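# Move the carton-filled bin onto the top shelf

## Task

Take the bin holding three small cartons off the low rack and set it on the shelving unit's top shelf so that its entire bottom rests on that shelf, with all three cartons still upright inside it. Then release it and back the robot away. It is done only if the bin and cartons stay there unsupported by the robot, and the robot must not topple or be left leaning.

## Robot and tools

ROBOT. A LinearBot: a base that can drive in any direction, with a column about 1.75 m high. A carriage rides up and down it (lift_m, 0 to 1 m) and carries two identical six-joint arms (left_, right_) with two-finger grippers. Arm bases sit about 0.57 m + lift_m above the floor, and carriage parts hang about 0.15 m below them. A hand reaches 0.78 m from its shoulder but only about 0.38 m below its arm base. A hand is about 0.16 m long and 0.1 m wide (0.14 m open). Parked arm joints 1 to 6: 0, 0.05, 0.05, 1.45, 0, 0; with both parked the robot is about 0.95 m wide and 0.7 m long. The wheel motors are weak (2 N m), so a light push already stops a drive. Loose objects may now and then get a brief shove from outside.

CAMERAS. carriage_camera is fixed on the carriage, facing forward and tilted about 20 degrees down. left_wrist_camera and right_wrist_camera look out past the fingertips. Calibration (K, distortion, T_world_to_cam, where world means the base frame) is given per camera; real poses may be slightly off, and wrist camera poses also inherit joint reading errors.

FRAMES. Base frame: origin on the floor below the base centre, x forward, y left, z up. left_hand and right_hand are the midpoint between each hand's pads, in this frame; quat_wxyz rotates base axes into hand axes (hand z along the fingers, fingers open along hand y; pointing straight up with joints 1, 5, 6 at 0 gives (1, 0, 0, 0)). Readings drift from truth, more at long reach. Odometry frame is the base frame at scene start; base_odometry counts wheel turns, so slip looks like travel; heading is positive left, -3.142 to 3.142.

execute_actions(actions, cameras). actions is a list of zero or one action. An action holds "base", "joints", or both; they start together. base takes exactly one relative command, measured from the base's last reported position: translate_m (metres, forward +, -2 to 2), strafe_m (metres, left +, -2 to 2) or rotate_rad (radians, counter-clockwise +, -6.3 to 6.3). joints is a single object keyed by joint name covering both arms and the lift, each value an absolute target: lift_m 0 to 1 m; joint1_rad -2.617 to 3.054 (vertical axis, 0 forward, + left); joint2_rad 0 to 3.141 (shoulder: 0 upper arm back and level, 1.57 upright, 3.14 forward and level); joint3_rad 0 to 3.141 (elbow: 0 folded, 3.14 straight); joint4_rad -1.57 to 1.57 (wrist pitch, + lifts the fingertips); joint5_rad -1.57 to 1.57 (wrist yaw, + swings the fingertips right, opposite to joint 1); joint6_rad -2.094 to 2.094 (roll about the finger axis, + clockwise seen from the forearm); gripper_m 0 to 0.093 m pad gap. Done tolerances: lift 0.004, joints 1 and 5 and 6 0.02, joints 2 and 3 0.055, joint 4 0.04, gripper 0.004. Arms move at up to 1.8 rad/s (joints 1 to 3) and 2.7 rad/s (4 to 6). Joints left out may keep pushing to earlier targets without it showing. Unknown keys or out-of-range values reject the call and nothing moves. cameras lists camera names or "all"; null or omitted gives all, [] gives none. An empty list only reports state and images. If a result reports a stop, the later motion calls of that same reply are skipped.

wait(seconds 0 to 10): no new command; returns state and images. zoom_image(camera, region [x0, y0, x1, y1] pixels, top-left origin, at most 504 by 504) enlarges part of a camera's latest image. read_manual(section "licences") only gives licence text. finished_scene(scene) ends the current scene for good and reports success; call it only once the bin sits stably on the shelf with the robot clear.

RESULTS. base_status and joint_status per motion: "done" (base: wheels turned the full amount, even if slipping; a tiny move may stop short yet say done); "off_target" (resting away from target, possibly still pushing; normal for a gripper holding something); "contact_stop" or "time_out" (target dropped, holds where it stopped); "joint command not followed" with a cause means an arm's targets were withheld, usually because links would come within millimetres of each other; withheld joints show "not_followed" and may be retried every action until the path clears. To escape, move only the blocked arm clear first, then the other in a later call. on_its_own lists what was not commanded; "held at" is a held target, not a position. motor_effort is percent of maximum (+ toward higher values), peak in brackets; readings carry a fixed bias up to a few points plus up to half the value, plus noise. A lift effort that keeps dropping while lowering means a hand or load is resting on something. drive_wheels clearly above its free-move level at rest means the base is pressing on something. Joint torques and Motor temperatures are listed per arm in joint order. "ARM HIT" means an arm struck the robot hard.

CONTACT. The base stops on wheel overload or when an arm joint is forced several degrees, but arms are not watched during turns and usually not when arm joints are commanded in the same action; the base may roll about 0.3 m after an arm touches something. Arms and grippers never stop on contact and snap to target once freed. After a blocked drive, back off about 0.2 m the way you came (or turn back), repeat if still pressed, then retry. Beware the column hitting a table edge the base slid under; reversing into one can tip the robot.

LOADS, TIPPING, HEAT. A level hand sags 10 to 17 cm with 1 kg; a fully extended arm may not lift 1 kg. Grip force is about 45 to 60 N per pad. The robot can fall and not recover, most likely with the carriage high, arms extended, loaded, pulling, or after a sudden stop; about 1.5 kg in each of two forward-stretched hands can tip it. Only images reveal leaning. Never let the arms collide or press on each other. Extended arms heat quickly: MOTOR HOT from 75 °C, a 10 s arm stop at 90 °C, and at 100 °C the arm goes limp and drops; affected keys read "limit_stop_at_motor_heat", so resend them. Avoid dropping or slamming the bin, spilling cartons, or pushing hard.

Each tool is called after "Emit:" as name([rows], argument=value, ...), one row to a line, values as JSON.

## Session

I'll start by looking at the current state and camera images.

Emit:
execute_actions(actions=[])

Scene clock: 0.00 s.
Joint torques (N m, as the arm reports them, + toward a larger angle): no reading
Motor temperatures (°C, as the motors report them): left_arm=[29 26 25 27 29 27] | right_arm=[26 28 26 29 28 28]
base_odometry: x=+0.000 y=+0.000 heading=+0.000 (m, m, rad; odometry frame)
base_status: not commanded
joint_positions: lift_m=+0.299 left_joint1_rad=+0.006 left_joint2_rad=+0.026 left_joint3_rad=+0.050 left_joint4_rad=+1.485 left_joint5_rad=+0.000 left_joint6_rad=-0.036 left_gripper_m=+0.095 right_joint1_rad=-0.031 right_joint2_rad=+0.027 right_joint3_rad=+0.027 right_joint4_rad=+1.467 right_joint5_rad=-0.021 right_joint6_rad=+0.024 right_gripper_m=+0.095
joint_status: not commanded
motor_effort: lift_m=+32 drive_wheels=+3 (%)
left_hand: x=+0.2778 y=+0.3353 z=+1.3261 quat_wxyz=(+0.999, +0.000, +0.031, -0.015) (m; base frame)
right_hand: x=+0.2899 y=-0.3324 z=+1.3195 quat_wxyz=(+0.999, -0.009, +0.052, -0.003) (m; base frame)
pictures: carriage_camera, left_wrist_camera, right_wrist_camera
Images, in order (width x height): carriage_camera 896x504, left_wrist_camera 896x504, right_wrist_camera 896x504.

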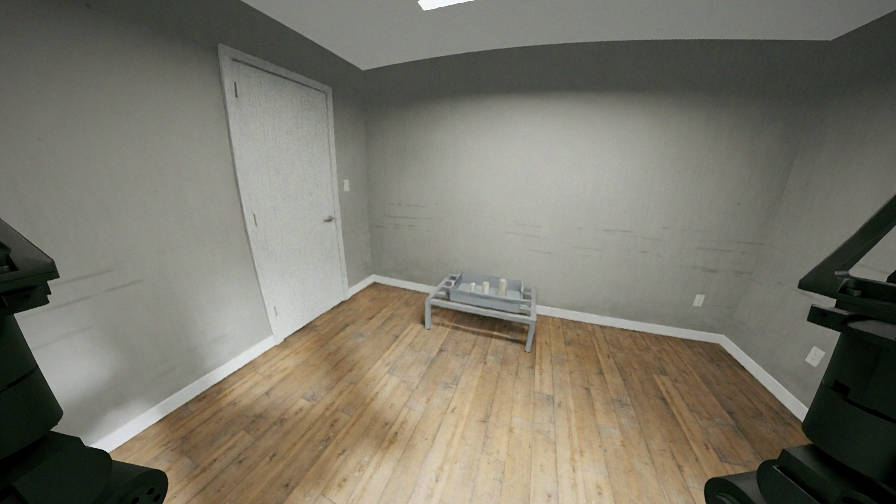

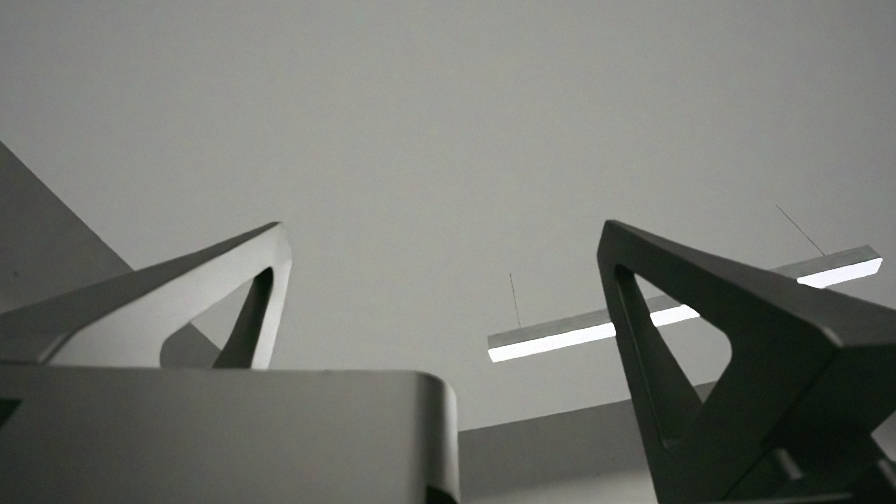

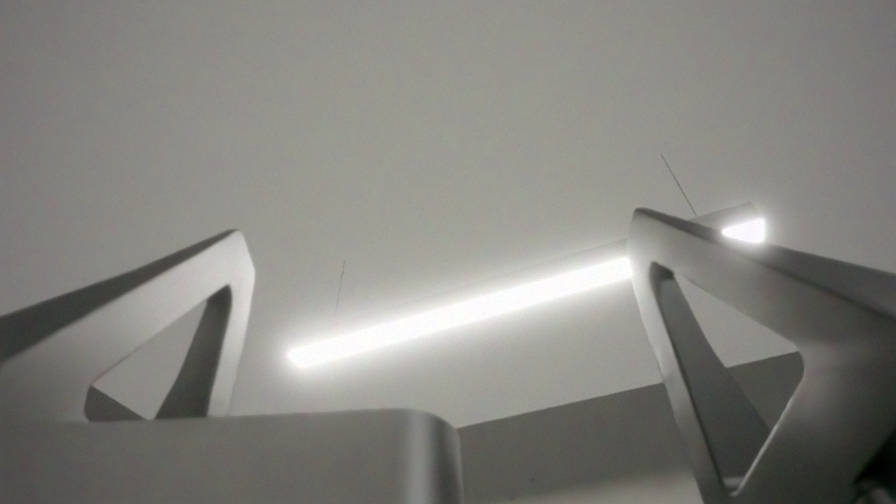

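Emit:
zoom_image(camera="carriage_camera", region=[410, 255, 550, 360])

Region (410, 255, 550, 360) of carriage_camera's 896x504 image, scaled by 3.600, with more detail than that image has; it fills the top 378 rows of this view, and the rest is white.

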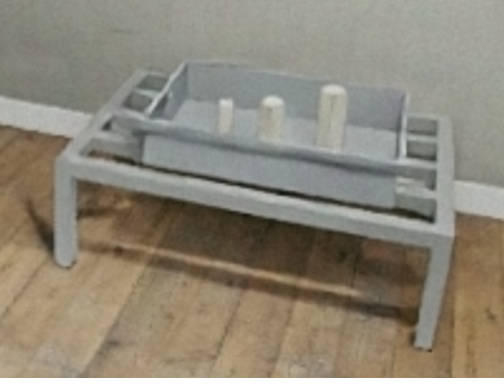

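Emit:
execute_actions([
  {"base": {"rotate_rad": -0.38}, "joints": {"left_joint2_rad": 1.5, "left_joint3_rad": 1.3, "left_joint4_rad": 0.75, "right_joint2_rad": 1.5, "right_joint3_rad": 1.3, "right_joint4_rad": 0.75}},
], cameras=["carriage_camera"])

Emit:
execute_actions([
  {"base": {"strafe_m": 0.36}, "joints": {"left_joint1_rad": 2.4, "right_joint1_rad": -2.4}},
])

Scene clock: 43.60 s.
Joint torques (N m, as the arm reports them, + toward a larger angle): left_arm=[-0.28 -6.12 11.03  2.11  0.11  0.07] | right_arm=[ 0.34 -7.61  8.98  1.57 -0.02  0.1 ]
Motor temperatures (°C, as the motors report them): left_arm=[29 27 28 27 29 27] | right_arm=[26 29 29 30 28 28]
base_odometry: x=+0.000 y=+0.000 heading=-0.379 (m, m, rad; odometry frame)
base_status: done
joint_positions: lift_m=+0.299 left_joint1_rad=+0.006 left_joint2_rad=+1.494 left_joint3_rad=+1.278 left_joint4_rad=+0.747 left_joint5_rad=+0.000 left_joint6_rad=-0.036 left_gripper_m=+0.095 right_joint1_rad=-0.031 right_joint2_rad=+1.499 right_joint3_rad=+1.280 right_joint4_rad=+0.750 right_joint5_rad=-0.021 right_joint6_rad=+0.024 right_gripper_m=+0.095
joint_status: all done
motor_effort: lift_m=+32(32) drive_wheels=+15(28) (%)
left_hand: x=+0.7271 y=+0.3381 z=+1.4018 quat_wxyz=(+0.868, -0.010, +0.497, -0.013) (m; base frame)
right_hand: x=+0.7280 y=-0.3462 z=+1.4012 quat_wxyz=(+0.868, +0.004, +0.497, +0.002) (m; base frame)
pictures: carriage_camera
Images, in order (width x height): carriage_camera 896x504.

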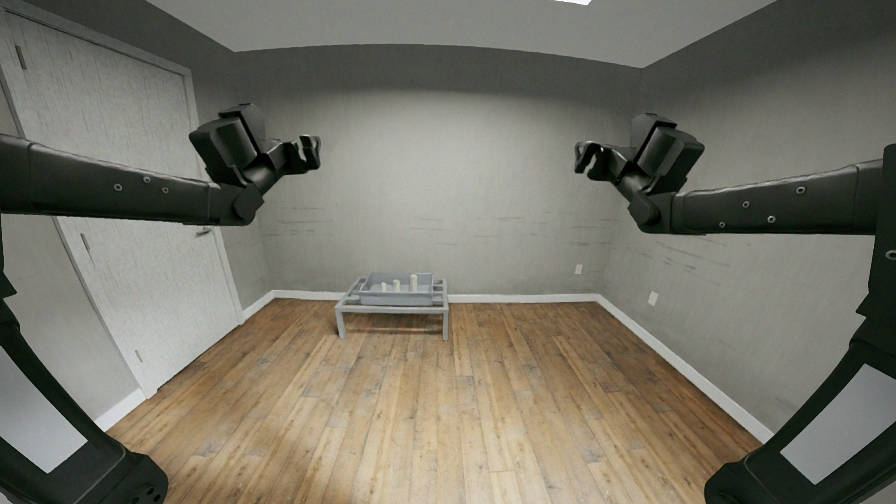

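Scene clock: 46.30 s.
Joint torques (N m, as the arm reports them, + toward a larger angle): left_arm=[ 0.   -5.91 10.68  2.09  0.02  0.07] | right_arm=[ 0.55 -7.73  8.84  1.68 -0.05  0.09]
Motor temperatures (°C, as the motors report them): left_arm=[29 28 29 28 29 27] | right_arm=[26 29 29 30 28 28]
base_odometry: x=+0.134 y=+0.334 heading=-0.380 (m, m, rad; odometry frame)
base_status: done
joint_positions: lift_m=+0.299 left_joint1_rad=+2.398 left_joint2_rad=+1.494 left_joint3_rad=+1.278 left_joint4_rad=+0.746 left_joint5_rad=+0.001 left_joint6_rad=-0.036 left_gripper_m=+0.095 right_joint1_rad=-2.403 right_joint2_rad=+1.499 right_joint3_rad=+1.280 right_joint4_rad=+0.749 right_joint5_rad=-0.021 right_joint6_rad=+0.024 right_gripper_m=+0.095
joint_status: all done
motor_effort: lift_m=+32(32) drive_wheels=-9(26) (%)
left_hand: x=-0.0784 y=+0.6496 z=+1.4016 quat_wxyz=(+0.330, -0.466, +0.173, +0.803) (m; base frame)
right_hand: x=-0.0784 y=-0.6513 z=+1.4009 quat_wxyz=(+0.328, +0.463, +0.183, -0.803) (m; base frame)
pictures: carriage_camera, left_wrist_camera, right_wrist_camera
camera_calibration (this result's frames):
left_wrist_camera: T_world_to_cam=[[0.701665, 0.712223, 0.0201068, -0.435643], [0.104735, -0.0751869, -0.991654, 1.44481], [-0.704767, 0.697915, -0.127351, -0.203014], [0, 0, 0, 1]] pos_world=[0.0112759, 0.560592, 1.41565]
right_wrist_camera: T_world_to_cam=[[-0.697413, 0.71455, -0.0550671, 0.488612], [0.111472, 0.0322535, -0.993244, 1.42261], [-0.707947, -0.69884, -0.102146, -0.24819], [0, 0, 0, 1]] pos_world=[0.00647855, -0.568467, 1.41455]
Images, in order (width x height): carriage_camera 896x504, left_wrist_camera 896x504, right_wrist_camera 896x504.

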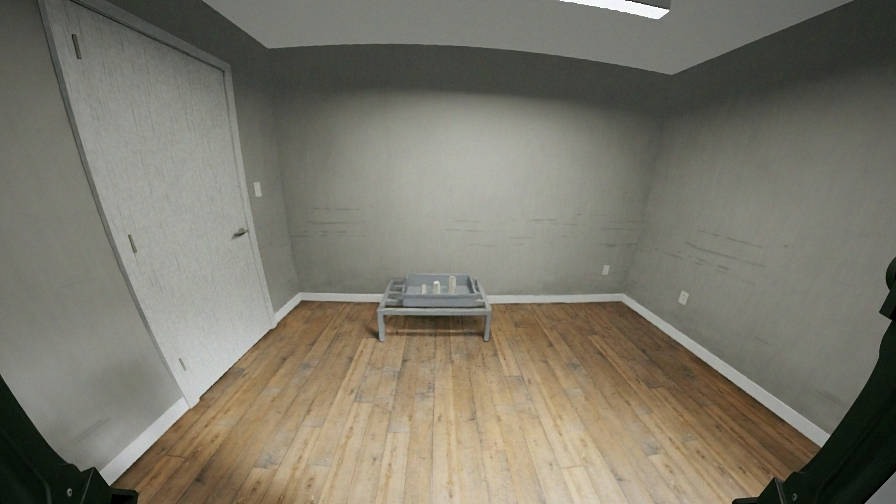

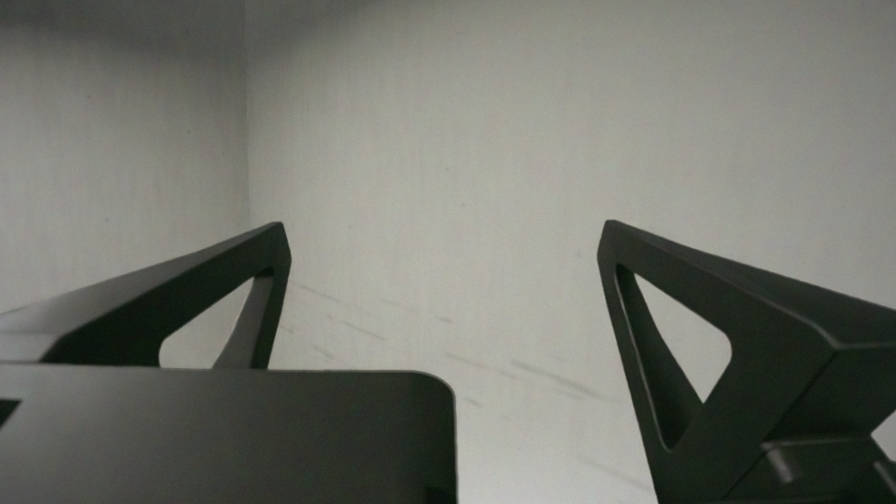

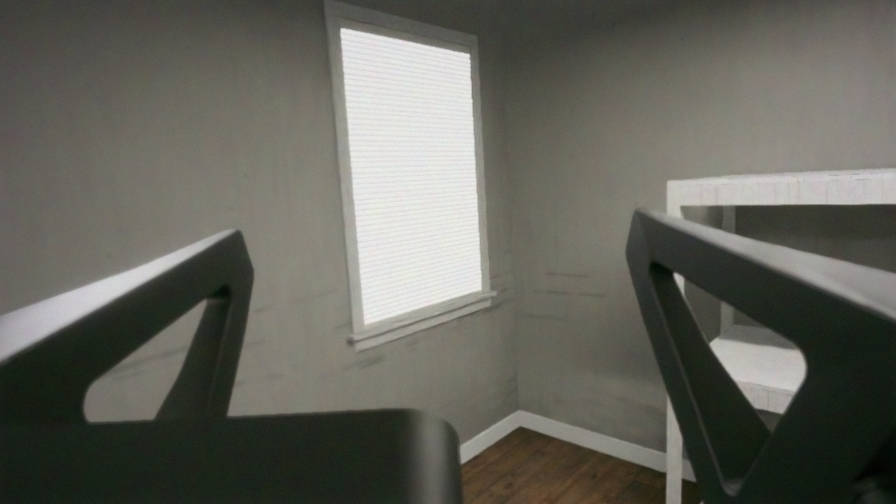

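Emit:
execute_actions([
  {"base": {"translate_m": 0.7}, "joints": {"left_joint1_rad": 3.0, "left_joint5_rad": -0.3, "right_joint1_rad": -2.6, "right_joint5_rad": 0.55, "left_joint4_rad": 0.6, "right_joint4_rad": 0.6}},
])

Scene clock: 52.97 s.
Joint torques (N m, as the arm reports them, + toward a larger angle): left_arm=[-0.27 -6.22 10.8   2.19  0.14  0.09] | right_arm=[ 0.9  -7.78  8.99  1.61 -0.1   0.08]
Motor temperatures (°C, as the motors report them): left_arm=[29 29 30 29 29 27] | right_arm=[26 30 31 31 28 28]
base_odometry: x=+0.784 y=+0.075 heading=-0.379 (m, m, rad; odometry frame)
base_status: done
joint_positions: lift_m=+0.299 left_joint1_rad=+2.999 left_joint2_rad=+1.494 left_joint3_rad=+1.278 left_joint4_rad=+0.603 left_joint5_rad=-0.296 left_joint6_rad=-0.036 left_gripper_m=+0.095 right_joint1_rad=-2.607 right_joint2_rad=+1.499 right_joint3_rad=+1.280 right_joint4_rad=+0.605 right_joint5_rad=+0.542 right_joint6_rad=+0.024 right_gripper_m=+0.095
joint_status: all done
motor_effort: lift_m=+32(32) drive_wheels=-5(25) (%)
left_hand: x=-0.2121 y=+0.3526 z=+1.3673 quat_wxyz=(-0.009, -0.558, -0.093, +0.825) (m; base frame)
right_hand: x=-0.1762 y=-0.4925 z=+1.3601 quat_wxyz=(+0.077, +0.576, -0.079, -0.810) (m; base frame)
pictures: carriage_camera, left_wrist_camera, right_wrist_camera
camera_calibration (this result's frames):
left_wrist_camera: T_world_to_cam=[[-0.101813, 0.985543, 0.135422, -0.554089], [0.264112, 0.158024, -0.951458, 1.29904], [-0.959103, -0.0611044, -0.276383, 0.323159], [0, 0, 0, 1]] pos_world=[-0.0895627, 0.360547, 1.40033]
right_wrist_camera: T_world_to_cam=[[-0.0283195, 0.965118, -0.260279, 0.825053], [0.299325, -0.240247, -0.92341, 1.19174], [-0.953731, -0.104058, -0.28208, 0.283677], [0, 0, 0, 1]] pos_world=[-0.0627996, -0.480443, 1.39522]
Images, in order (width x height): carriage_camera 896x504, left_wrist_camera 896x504, right_wrist_camera 896x504.

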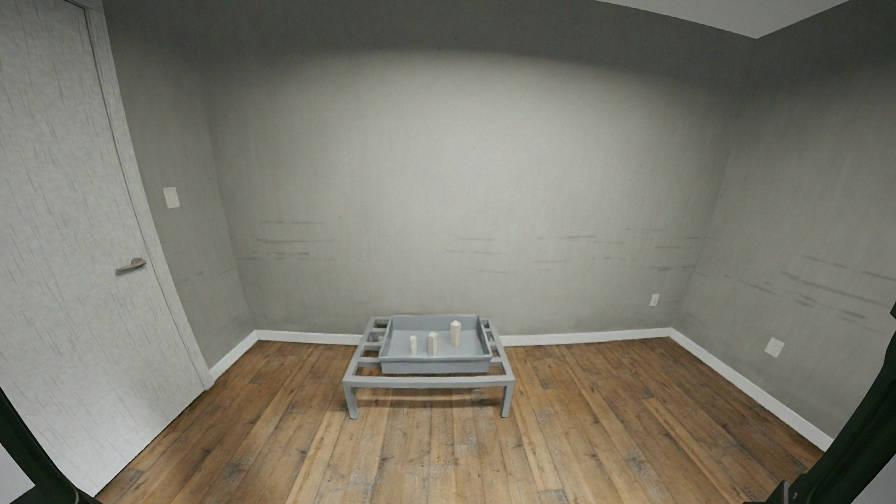

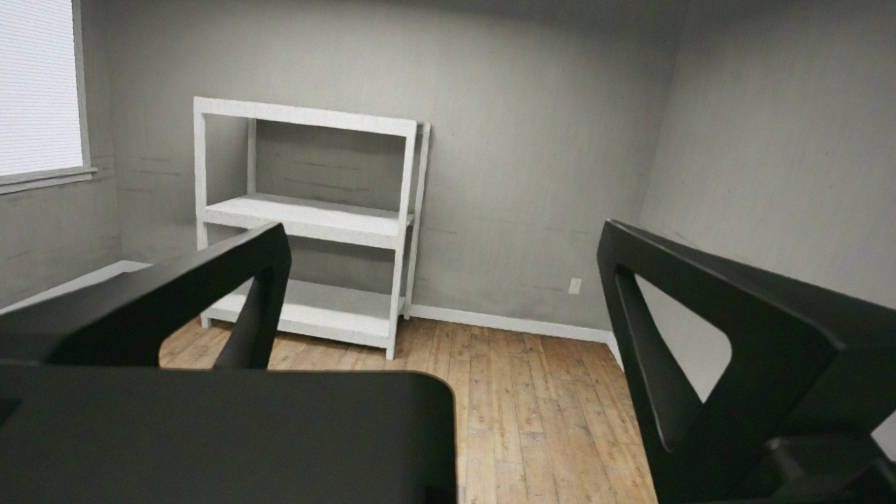

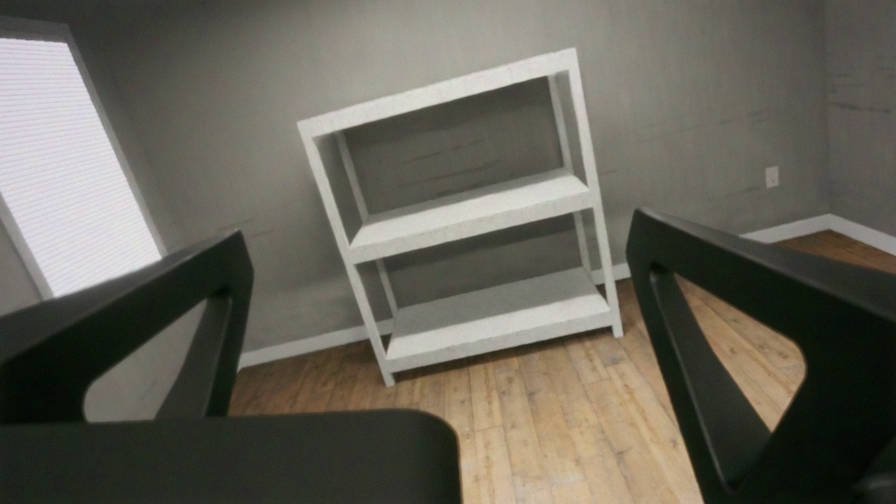

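Emit:
zoom_image(camera="carriage_camera", region=[335, 300, 525, 430])

Emit:
zoom_image(camera="right_wrist_camera", region=[280, 30, 660, 410])

Emit:
execute_actions([
  {"base": {"translate_m": 0.4}, "joints": {"lift_m": 0.15, "left_joint1_rad": 0.0, "left_joint5_rad": 0.0, "right_joint1_rad": 0.0, "right_joint5_rad": 0.0, "left_joint4_rad": -0.6, "right_joint4_rad": -0.6}},
])

Region (335, 300, 525, 430) of carriage_camera's 896x504 image, scaled by 2.653, with more detail than that image has; it fills the top 345 rows of this view, and the rest is white.

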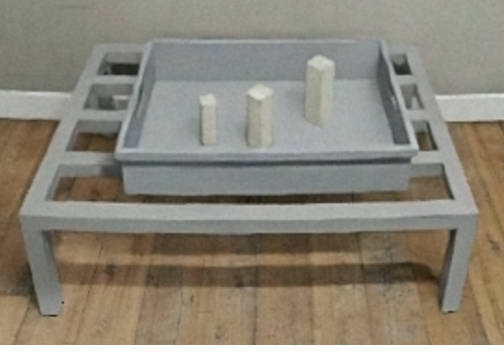

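Region (280, 30, 660, 410) of right_wrist_camera's 896x504 image, scaled by 1.326, with more detail than that image has.

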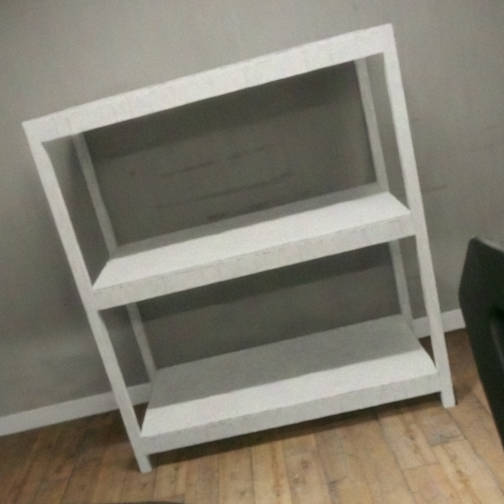

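Scene clock: 60.03 s.
Joint torques (N m, as the arm reports them, + toward a larger angle): left_arm=[-0.45 -6.37  9.67  2.05  0.14  0.15] | right_arm=[ 0.39 -8.57  7.98  1.58 -0.08  0.07]
Motor temperatures (°C, as the motors report them): left_arm=[29 29 31 30 29 27] | right_arm=[26 30 32 32 29 28]
base_odometry: x=+1.156 y=-0.072 heading=-0.379 (m, m, rad; odometry frame)
base_status: done
joint_positions: lift_m=+0.150 left_joint1_rad=+0.000 left_joint2_rad=+1.499 left_joint3_rad=+1.291 left_joint4_rad=-0.585 left_joint5_rad=-0.004 left_joint6_rad=-0.036 left_gripper_m=+0.095 right_joint1_rad=+0.002 right_joint2_rad=+1.508 right_joint3_rad=+1.293 right_joint4_rad=-0.586 right_joint5_rad=+0.002 right_joint6_rad=+0.024 right_gripper_m=+0.095
joint_status: all done
motor_effort: lift_m=+32(31) drive_wheels=-8(29) (%)
left_hand: x=+0.6887 y=+0.3359 z=+0.9546 quat_wxyz=(+0.379, -0.017, +0.925, -0.005) (m; base frame)
right_hand: x=+0.6898 y=-0.3349 z=+0.9520 quat_wxyz=(+0.375, +0.011, +0.927, +0.004) (m; base frame)
pictures: carriage_camera, left_wrist_camera, right_wrist_camera
camera_calibration (this result's frames):
carriage_camera: T_world_to_cam=[[-0.0347978, -0.999089, 0.0247208, -0.0231233], [-0.31274, -0.0126075, -0.949755, 1.1665], [0.949201, -0.0407805, -0.312016, 0.170969], [0, 0, 0, 1]] pos_world=[0.201724, -0.00142325, 1.16181]
left_wrist_camera: T_world_to_cam=[[0.0147872, -0.999303, 0.0342649, 0.292987], [-0.992777, -0.0187537, -0.118497, 0.801045], [0.119057, -0.0322652, -0.992363, 1.0033], [0, 0, 0, 1]] pos_world=[0.671477, 0.340177, 1.08052]
right_wrist_camera: T_world_to_cam=[[-0.0599936, -0.997765, -0.0294162, -0.263981], [-0.988705, 0.0634519, -0.135779, 0.833898], [0.137342, 0.0209381, -0.990302, 0.974363], [0, 0, 0, 1]] pos_world=[0.674821, -0.336705, 1.07037]
Images, in order (width x height): carriage_camera 896x504, left_wrist_camera 896x504, right_wrist_camera 896x504.

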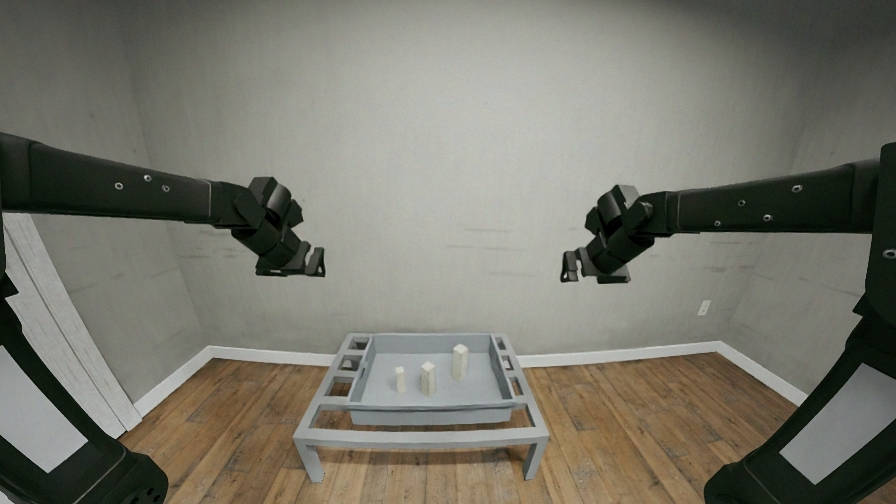

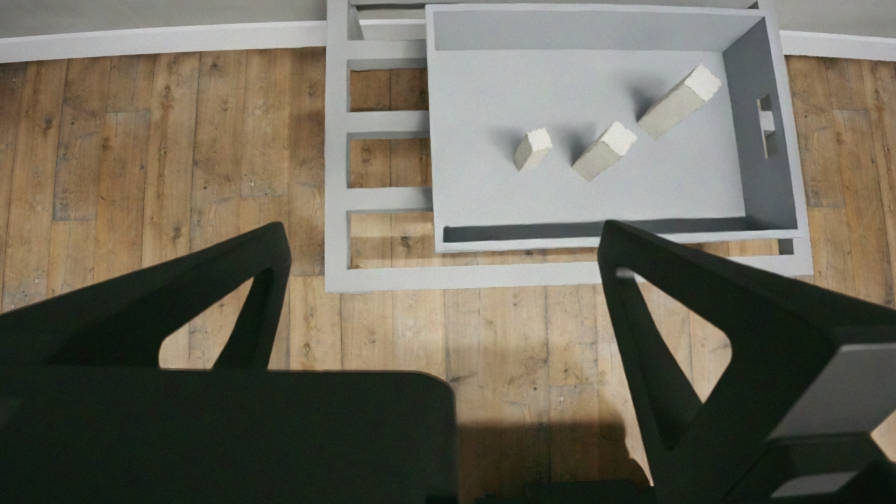

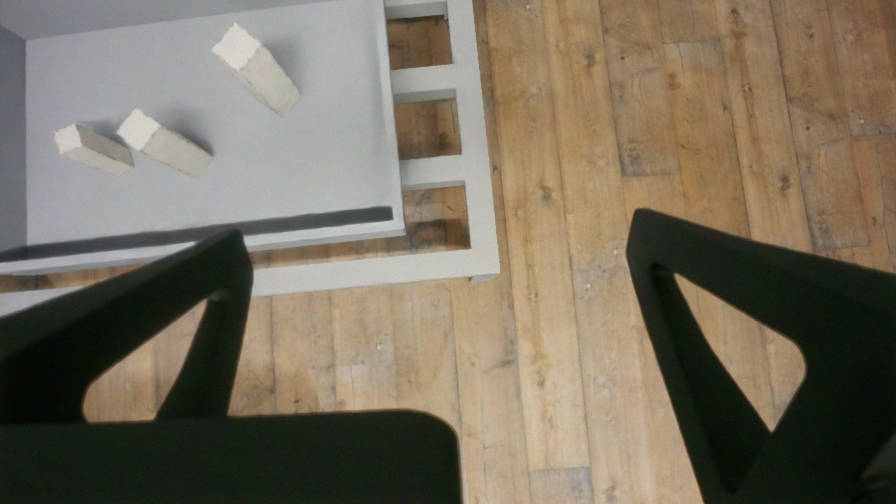

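Emit:
zoom_image(camera="carriage_camera", region=[285, 320, 560, 495])

Emit:
zoom_image(camera="left_wrist_camera", region=[640, 0, 860, 290])

Emit:
zoom_image(camera="left_wrist_camera", region=[320, 0, 560, 300])

Region (285, 320, 560, 495) of carriage_camera's 896x504 image, scaled by 1.833, with more detail than that image has; it fills the top 321 rows of this view, and the rest is white.

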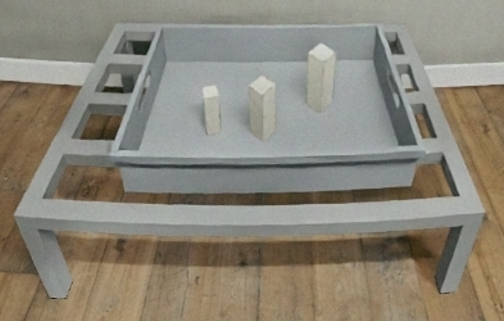

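Region (640, 0, 860, 290) of left_wrist_camera's 896x504 image, scaled by 1.738, with more detail than that image has; it fills the left 382 columns of this view, and the rest is white.

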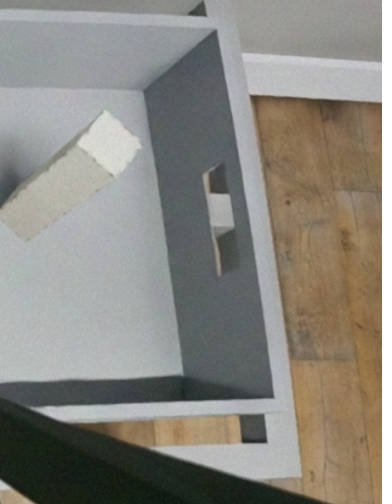

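Region (320, 0, 560, 300) of left_wrist_camera's 896x504 image, scaled by 1.680, with more detail than that image has; it fills the left 403 columns of this view, and the rest is white.

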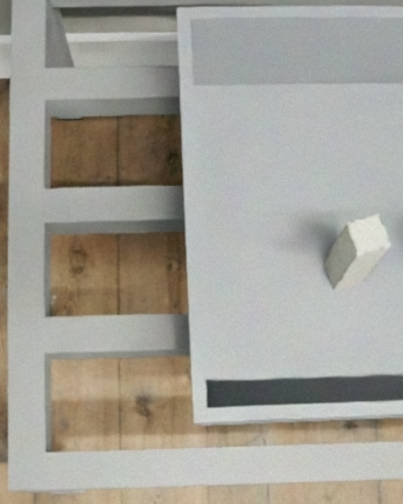

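Emit:
execute_actions([
  {"base": {"rotate_rad": 0.015}, "joints": {"lift_m": 0.14, "left_joint1_rad": -0.118, "left_joint2_rad": 2.605, "left_joint3_rad": 1.27, "left_joint4_rad": -0.22, "left_joint5_rad": 0.0, "left_joint6_rad": -0.118, "right_joint1_rad": 0.118, "right_joint2_rad": 2.605, "right_joint3_rad": 1.27, "right_joint4_rad": -0.22, "right_joint5_rad": 0.0, "right_joint6_rad": 0.118, "left_gripper_m": 0.075, "right_gripper_m": 0.075}},
], cameras=[])

Emit:
execute_actions([
  {"base": {"translate_m": 0.335}},
])

Scene clock: 141.20 s.
Joint torques (N m, as the arm reports them, + toward a larger angle): left_arm=[ 0.03 -9.9   2.14  0.61  0.14  0.03] | right_arm=[ -0.17 -12.81   2.59   0.53  -0.07   0.22]
Motor temperatures (°C, as the motors report them): left_arm=[29 33 35 32 29 27] | right_arm=[26 35 35 35 28 28]
base_odometry: x=+1.156 y=-0.072 heading=-0.364 (m, m, rad; odometry frame)
base_status: done
joint_positions: lift_m=+0.140 left_joint1_rad=-0.121 left_joint2_rad=+2.593 left_joint3_rad=+1.291 left_joint4_rad=-0.220 left_joint5_rad=-0.003 left_joint6_rad=-0.113 left_gripper_m=+0.075 right_joint1_rad=+0.124 right_joint2_rad=+2.603 right_joint3_rad=+1.283 right_joint4_rad=-0.221 right_joint5_rad=+0.001 right_joint6_rad=+0.109 right_gripper_m=+0.075
joint_status: all done
motor_effort: lift_m=+31(32) drive_wheels=+4(10) (%)
left_hand: x=+0.6404 y=+0.2899 z=+0.5206 quat_wxyz=(+0.024, +0.004, +1.000, -0.001) (m; base frame)
right_hand: x=+0.6332 y=-0.2893 z=+0.5160 quat_wxyz=(+0.015, -0.007, +1.000, +0.001) (m; base frame)
pictures: none
No camera images: the call's "cameras" was empty. Leave "cameras" out to get every camera's image.

Scene clock: 143.80 s.
Joint torques (N m, as the arm reports them, + toward a larger angle): left_arm=[-0.16 -9.82  1.87  0.59  0.14  0.11] | right_arm=[ -0.06 -12.95   2.48   0.52  -0.07   0.18]
Motor temperatures (°C, as the motors report them): left_arm=[29 34 35 32 29 27] | right_arm=[26 36 35 35 28 28]
base_odometry: x=+1.470 y=-0.191 heading=-0.363 (m, m, rad; odometry frame)
base_status: done
joint_positions: lift_m=+0.140 left_joint1_rad=-0.121 left_joint2_rad=+2.593 left_joint3_rad=+1.291 left_joint4_rad=-0.220 left_joint5_rad=-0.003 left_joint6_rad=-0.113 left_gripper_m=+0.075 right_joint1_rad=+0.123 right_joint2_rad=+2.603 right_joint3_rad=+1.283 right_joint4_rad=-0.221 right_joint5_rad=+0.001 right_joint6_rad=+0.109 right_gripper_m=+0.075
joint_status: not commanded
motor_effort: lift_m=+31(31) drive_wheels=-6(30) (%)
left_hand: x=+0.6404 y=+0.2899 z=+0.5206 quat_wxyz=(+0.024, +0.004, +1.000, -0.001) (m; base frame)
right_hand: x=+0.6335 y=-0.2897 z=+0.5160 quat_wxyz=(+0.015, -0.007, +1.000, +0.001) (m; base frame)
pictures: carriage_camera, left_wrist_camera, right_wrist_camera
camera_calibration (this result's frames):
carriage_camera: T_world_to_cam=[[-0.0347978, -0.999089, 0.0247208, -0.0228768], [-0.31274, -0.0126075, -0.949755, 1.15704], [0.949201, -0.0407805, -0.312016, 0.167858], [0, 0, 0, 1]] pos_world=[0.201724, -0.00142325, 1.15184]
left_wrist_camera: T_world_to_cam=[[-0.00941597, -0.999744, 0.0205922, 0.285302], [-0.819581, 0.0195139, 0.572631, 0.219015], [-0.572886, -0.0114851, -0.819554, 0.923968], [0, 0, 0, 1]] pos_world=[0.711515, 0.291567, 0.625952]
right_wrist_camera: T_world_to_cam=[[-0.0281715, -0.99948, 0.0157144, -0.279043], [-0.823959, 0.0321192, 0.565738, 0.240737], [-0.565949, 0.00298965, -0.824435, 0.90415], [0, 0, 0, 1]] pos_world=[0.702199, -0.289333, 0.613604]
Images, in order (width x height): carriage_camera 896x504, left_wrist_camera 896x504, right_wrist_camera 896x504.

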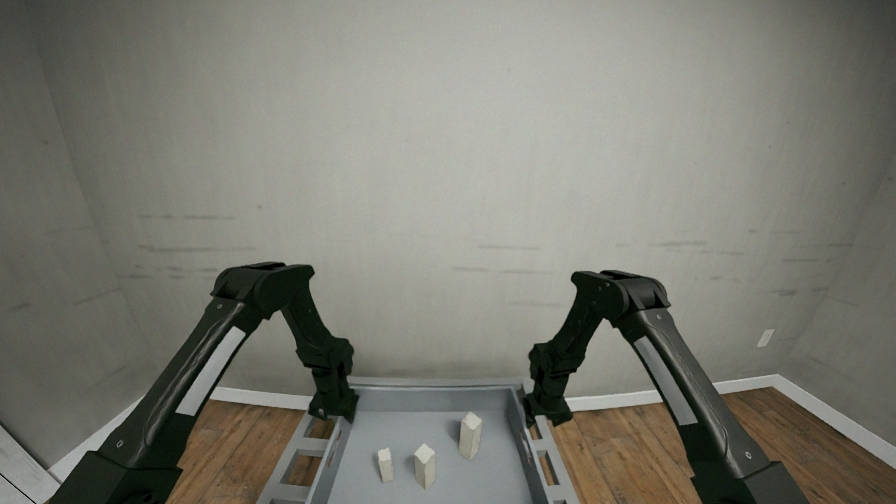

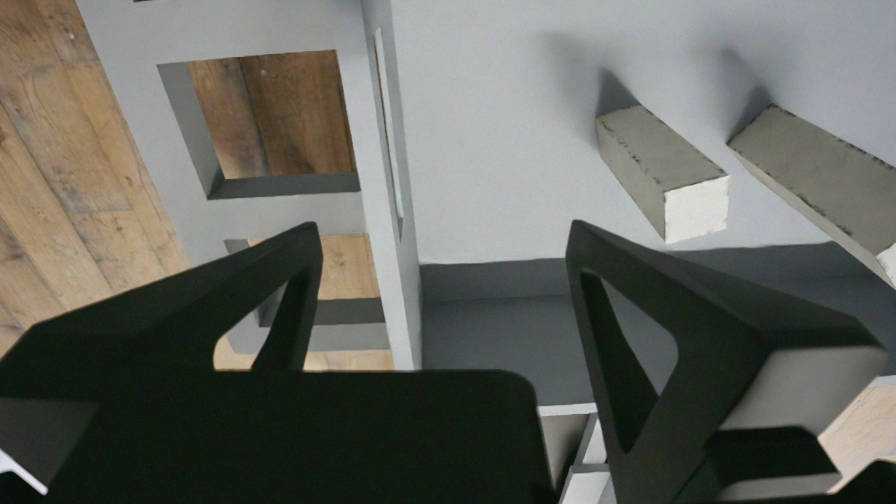

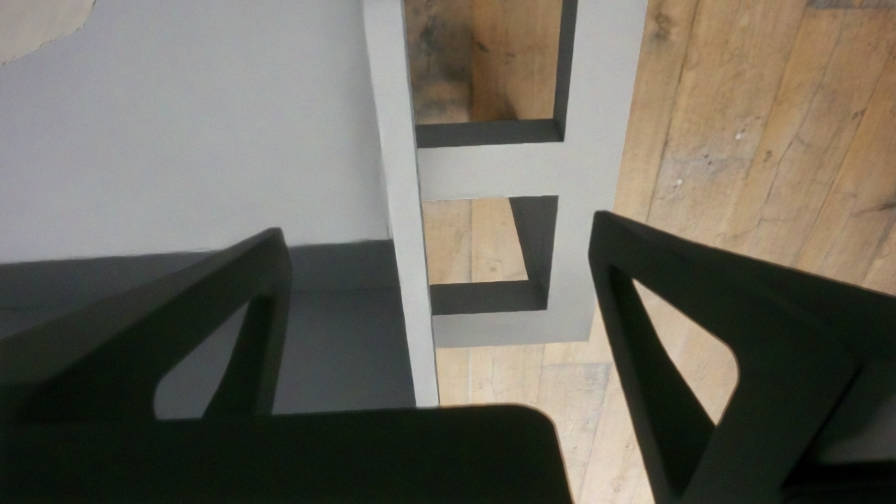

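Emit:
execute_actions([
  {"base": {"strafe_m": 0.026}, "joints": {"lift_m": 0.095, "left_joint1_rad": -0.086, "left_joint2_rad": 2.62, "left_joint3_rad": 1.245, "left_joint6_rad": -0.128, "right_joint1_rad": 0.088, "right_joint2_rad": 2.605, "right_joint3_rad": 1.27, "right_joint6_rad": 0.07}},
])

Scene clock: 186.73 s.
Joint torques (N m, as the arm reports them, + toward a larger angle): left_arm=[ 0.09 -9.66  1.95  0.39  0.08  0.04] | right_arm=[  0.53 -13.03   2.49   0.49  -0.07   0.04]
Motor temperatures (°C, as the motors report them): left_arm=[29 42 30 30 29 27] | right_arm=[26 42 31 33 28 28]
base_odometry: x=+1.479 y=-0.167 heading=-0.364 (m, m, rad; odometry frame)
base_status: done
joint_positions: lift_m=+0.095 left_joint1_rad=-0.091 left_joint2_rad=+2.610 left_joint3_rad=+1.263 left_joint4_rad=-0.218 left_joint5_rad=-0.003 left_joint6_rad=-0.122 left_gripper_m=+0.075 right_joint1_rad=+0.085 right_joint2_rad=+2.605 right_joint3_rad=+1.283 right_joint4_rad=-0.218 right_joint5_rad=+0.001 right_joint6_rad=+0.076 right_gripper_m=+0.075
joint_status: all done
motor_effort: lift_m=+32(33) drive_wheels=-3(22) (%)
left_hand: x=+0.6232 y=+0.3028 z=+0.4658 quat_wxyz=(+0.003, -0.015, +1.000, +0.001) (m; base frame)
right_hand: x=+0.6346 y=-0.3039 z=+0.4700 quat_wxyz=(+0.015, -0.004, +1.000, +0.001) (m; base frame)
pictures: carriage_camera, left_wrist_camera, right_wrist_camera
camera_calibration (this result's frames):
carriage_camera: T_world_to_cam=[[-0.0347978, -0.999089, 0.0247208, -0.0217632], [-0.31274, -0.0126075, -0.949755, 1.11425], [0.949201, -0.0407805, -0.312016, 0.153803], [0, 0, 0, 1]] pos_world=[0.201724, -0.00142325, 1.10679]
left_wrist_camera: T_world_to_cam=[[0.0298874, -0.999429, 0.0157803, 0.276846], [-0.794159, -0.0141562, 0.607545, 0.214128], [-0.606975, -0.03069, -0.794128, 0.884575], [0, 0, 0, 1]] pos_world=[0.698692, 0.306867, 0.568005]
right_wrist_camera: T_world_to_cam=[[-0.0331384, -0.99931, 0.0167768, -0.289765], [-0.823617, 0.0368136, 0.56595, 0.269252], [-0.566177, 0.00493704, -0.824269, 0.867596], [0, 0, 0, 1]] pos_world=[0.703371, -0.30376, 0.56761]
Images, in order (width x height): carriage_camera 896x504, left_wrist_camera 896x504, right_wrist_camera 896x504.

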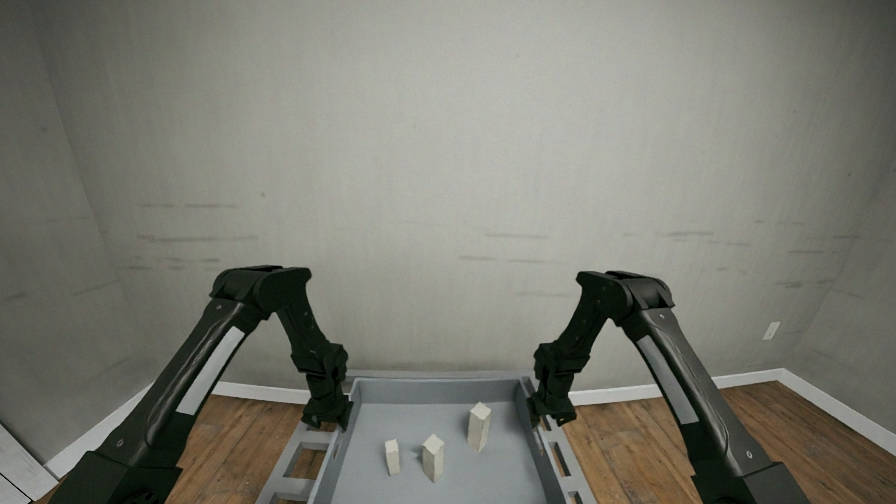

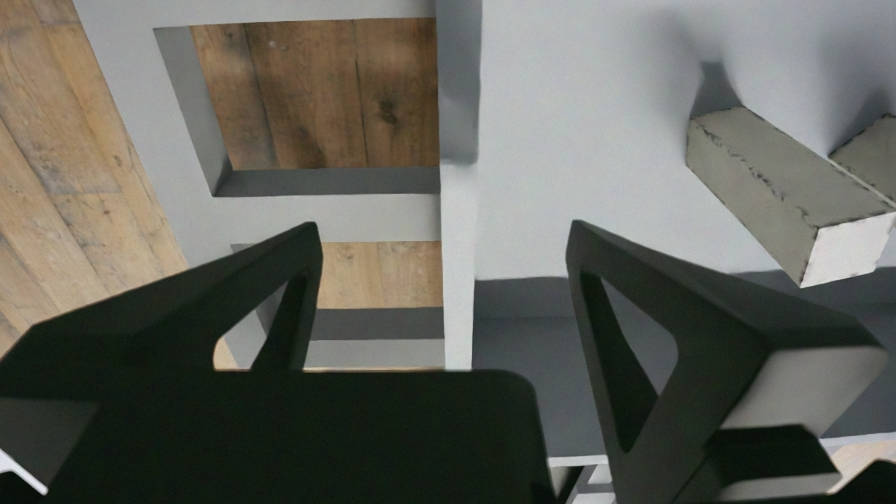

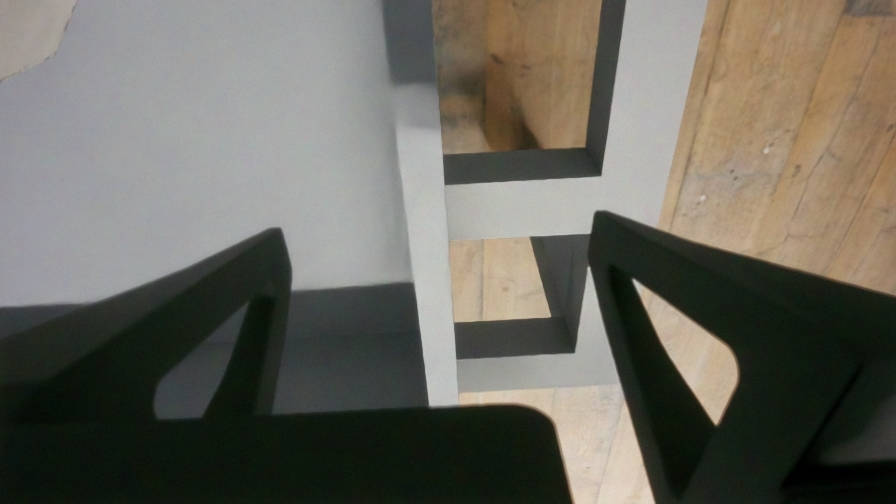

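Emit:
execute_actions([
  {"joints": {"lift_m": 0.035, "left_joint1_rad": -0.104, "left_joint6_rad": -0.14, "right_joint1_rad": 0.096, "right_joint6_rad": 0.09, "left_gripper_m": 0.05, "right_gripper_m": 0.05}},
])

Emit:
zoom_image(camera="carriage_camera", region=[260, 330, 610, 504])

Scene clock: 191.37 s.
Joint torques (N m, as the arm reports them, + toward a larger angle): left_arm=[-0.97 -9.99  2.09  0.46  0.18  0.07] | right_arm=[  0.97 -13.09   2.45   0.51  -0.07   0.13]
Motor temperatures (°C, as the motors report them): left_arm=[29 42 30 30 29 27] | right_arm=[26 42 30 33 28 28]
base_odometry: x=+1.479 y=-0.167 heading=-0.364 (m, m, rad; odometry frame)
base_status: not commanded
joint_positions: lift_m=+0.035 left_joint1_rad=-0.095 left_joint2_rad=+2.613 left_joint3_rad=+1.263 left_joint4_rad=-0.218 left_joint5_rad=-0.003 left_joint6_rad=-0.134 left_gripper_m=+0.050 right_joint1_rad=+0.090 right_joint2_rad=+2.606 right_joint3_rad=+1.283 right_joint4_rad=-0.219 right_joint5_rad=+0.001 right_joint6_rad=+0.087 right_gripper_m=+0.050
joint_status: all done
motor_effort: lift_m=+31(32) drive_wheels=+4(5) (%)
left_hand: x=+0.6221 y=+0.3017 z=+0.4049 quat_wxyz=(+0.001, -0.020, +1.000, +0.001) (m; base frame)
right_hand: x=+0.6341 y=-0.3021 z=+0.4099 quat_wxyz=(+0.015, -0.001, +1.000, +0.001) (m; base frame)
pictures: carriage_camera, left_wrist_camera, right_wrist_camera
camera_calibration (this result's frames):
carriage_camera: T_world_to_cam=[[-0.0347978, -0.999089, 0.0247208, -0.0202811], [-0.31274, -0.0126075, -0.949755, 1.05731], [0.949201, -0.0407805, -0.312016, 0.135097], [0, 0, 0, 1]] pos_world=[0.201724, -0.00142325, 1.04684]
left_wrist_camera: T_world_to_cam=[[0.0387019, -0.999131, 0.0154418, 0.271261], [-0.792174, -0.0212587, 0.609925, 0.250156], [-0.609067, -0.0358378, -0.792309, 0.837652], [0, 0, 0, 1]] pos_world=[0.697855, 0.306363, 0.506914]
right_wrist_camera: T_world_to_cam=[[-0.0392129, -0.999093, 0.0165883, -0.282964], [-0.822721, 0.0417032, 0.566914, 0.303319], [-0.567091, 0.00858276, -0.82361, 0.819196], [0, 0, 0, 1]] pos_world=[0.70301, -0.302388, 0.507437]
Images, in order (width x height): carriage_camera 896x504, left_wrist_camera 896x504, right_wrist_camera 896x504.

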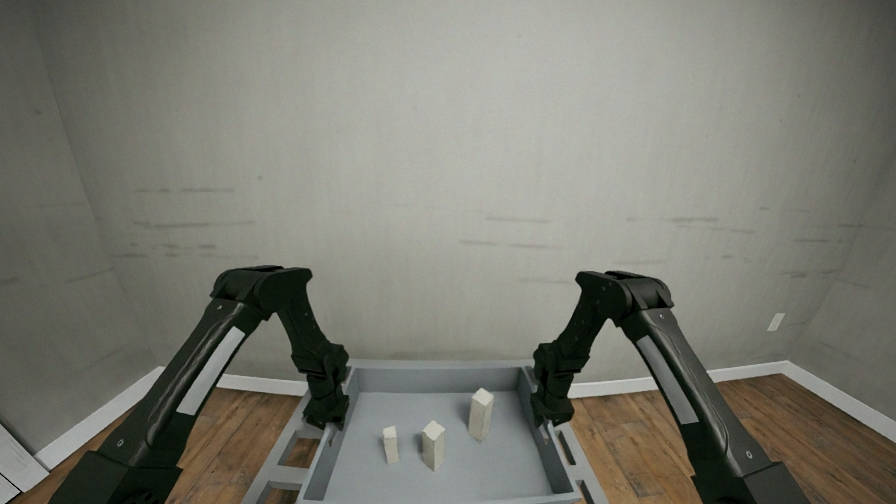

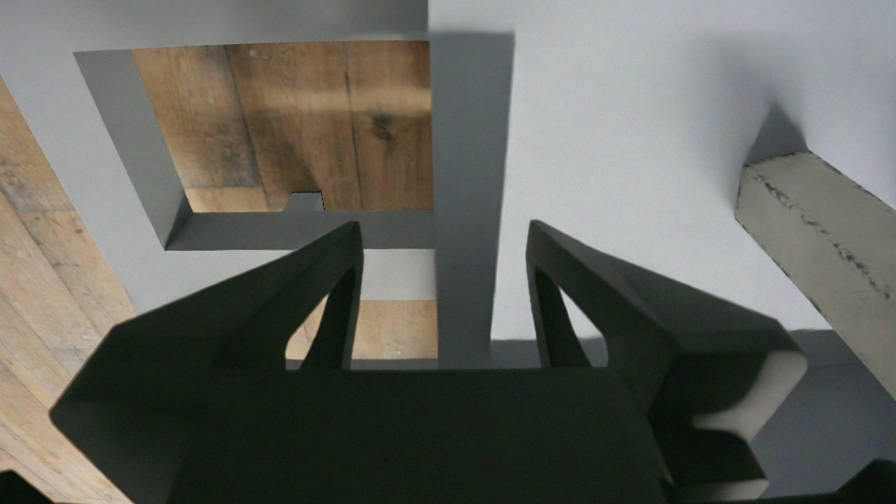

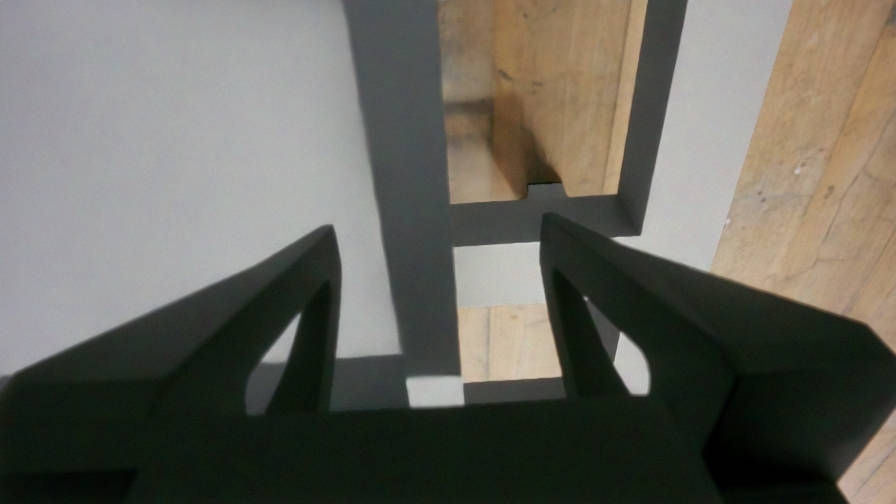

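Region (260, 330, 610, 504) of carriage_camera's 896x504 image, scaled by 1.440, with more detail than that image has; it fills the top 251 rows of this view, and the rest is white.

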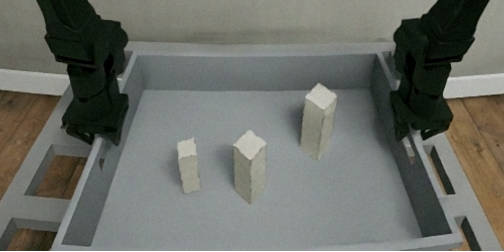

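Emit:
zoom_image(camera="carriage_camera", region=[285, 360, 385, 504])

Emit:
zoom_image(camera="carriage_camera", region=[495, 360, 595, 504])

Region (285, 360, 385, 504) of carriage_camera's 896x504 image, scaled by 3.500, with more detail than that image has; it fills the left 350 columns of this view, and the rest is white.

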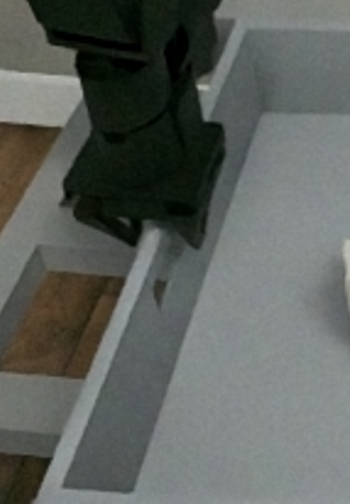

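Region (495, 360, 595, 504) of carriage_camera's 896x504 image, scaled by 3.500, with more detail than that image has; it fills the left 350 columns of this view, and the rest is white.

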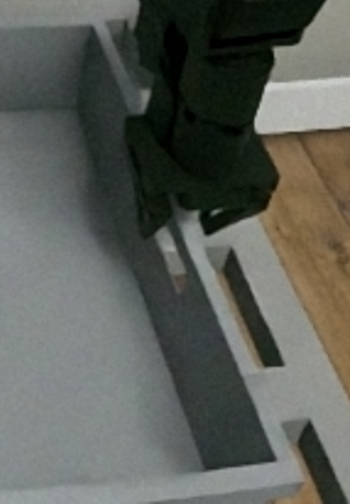

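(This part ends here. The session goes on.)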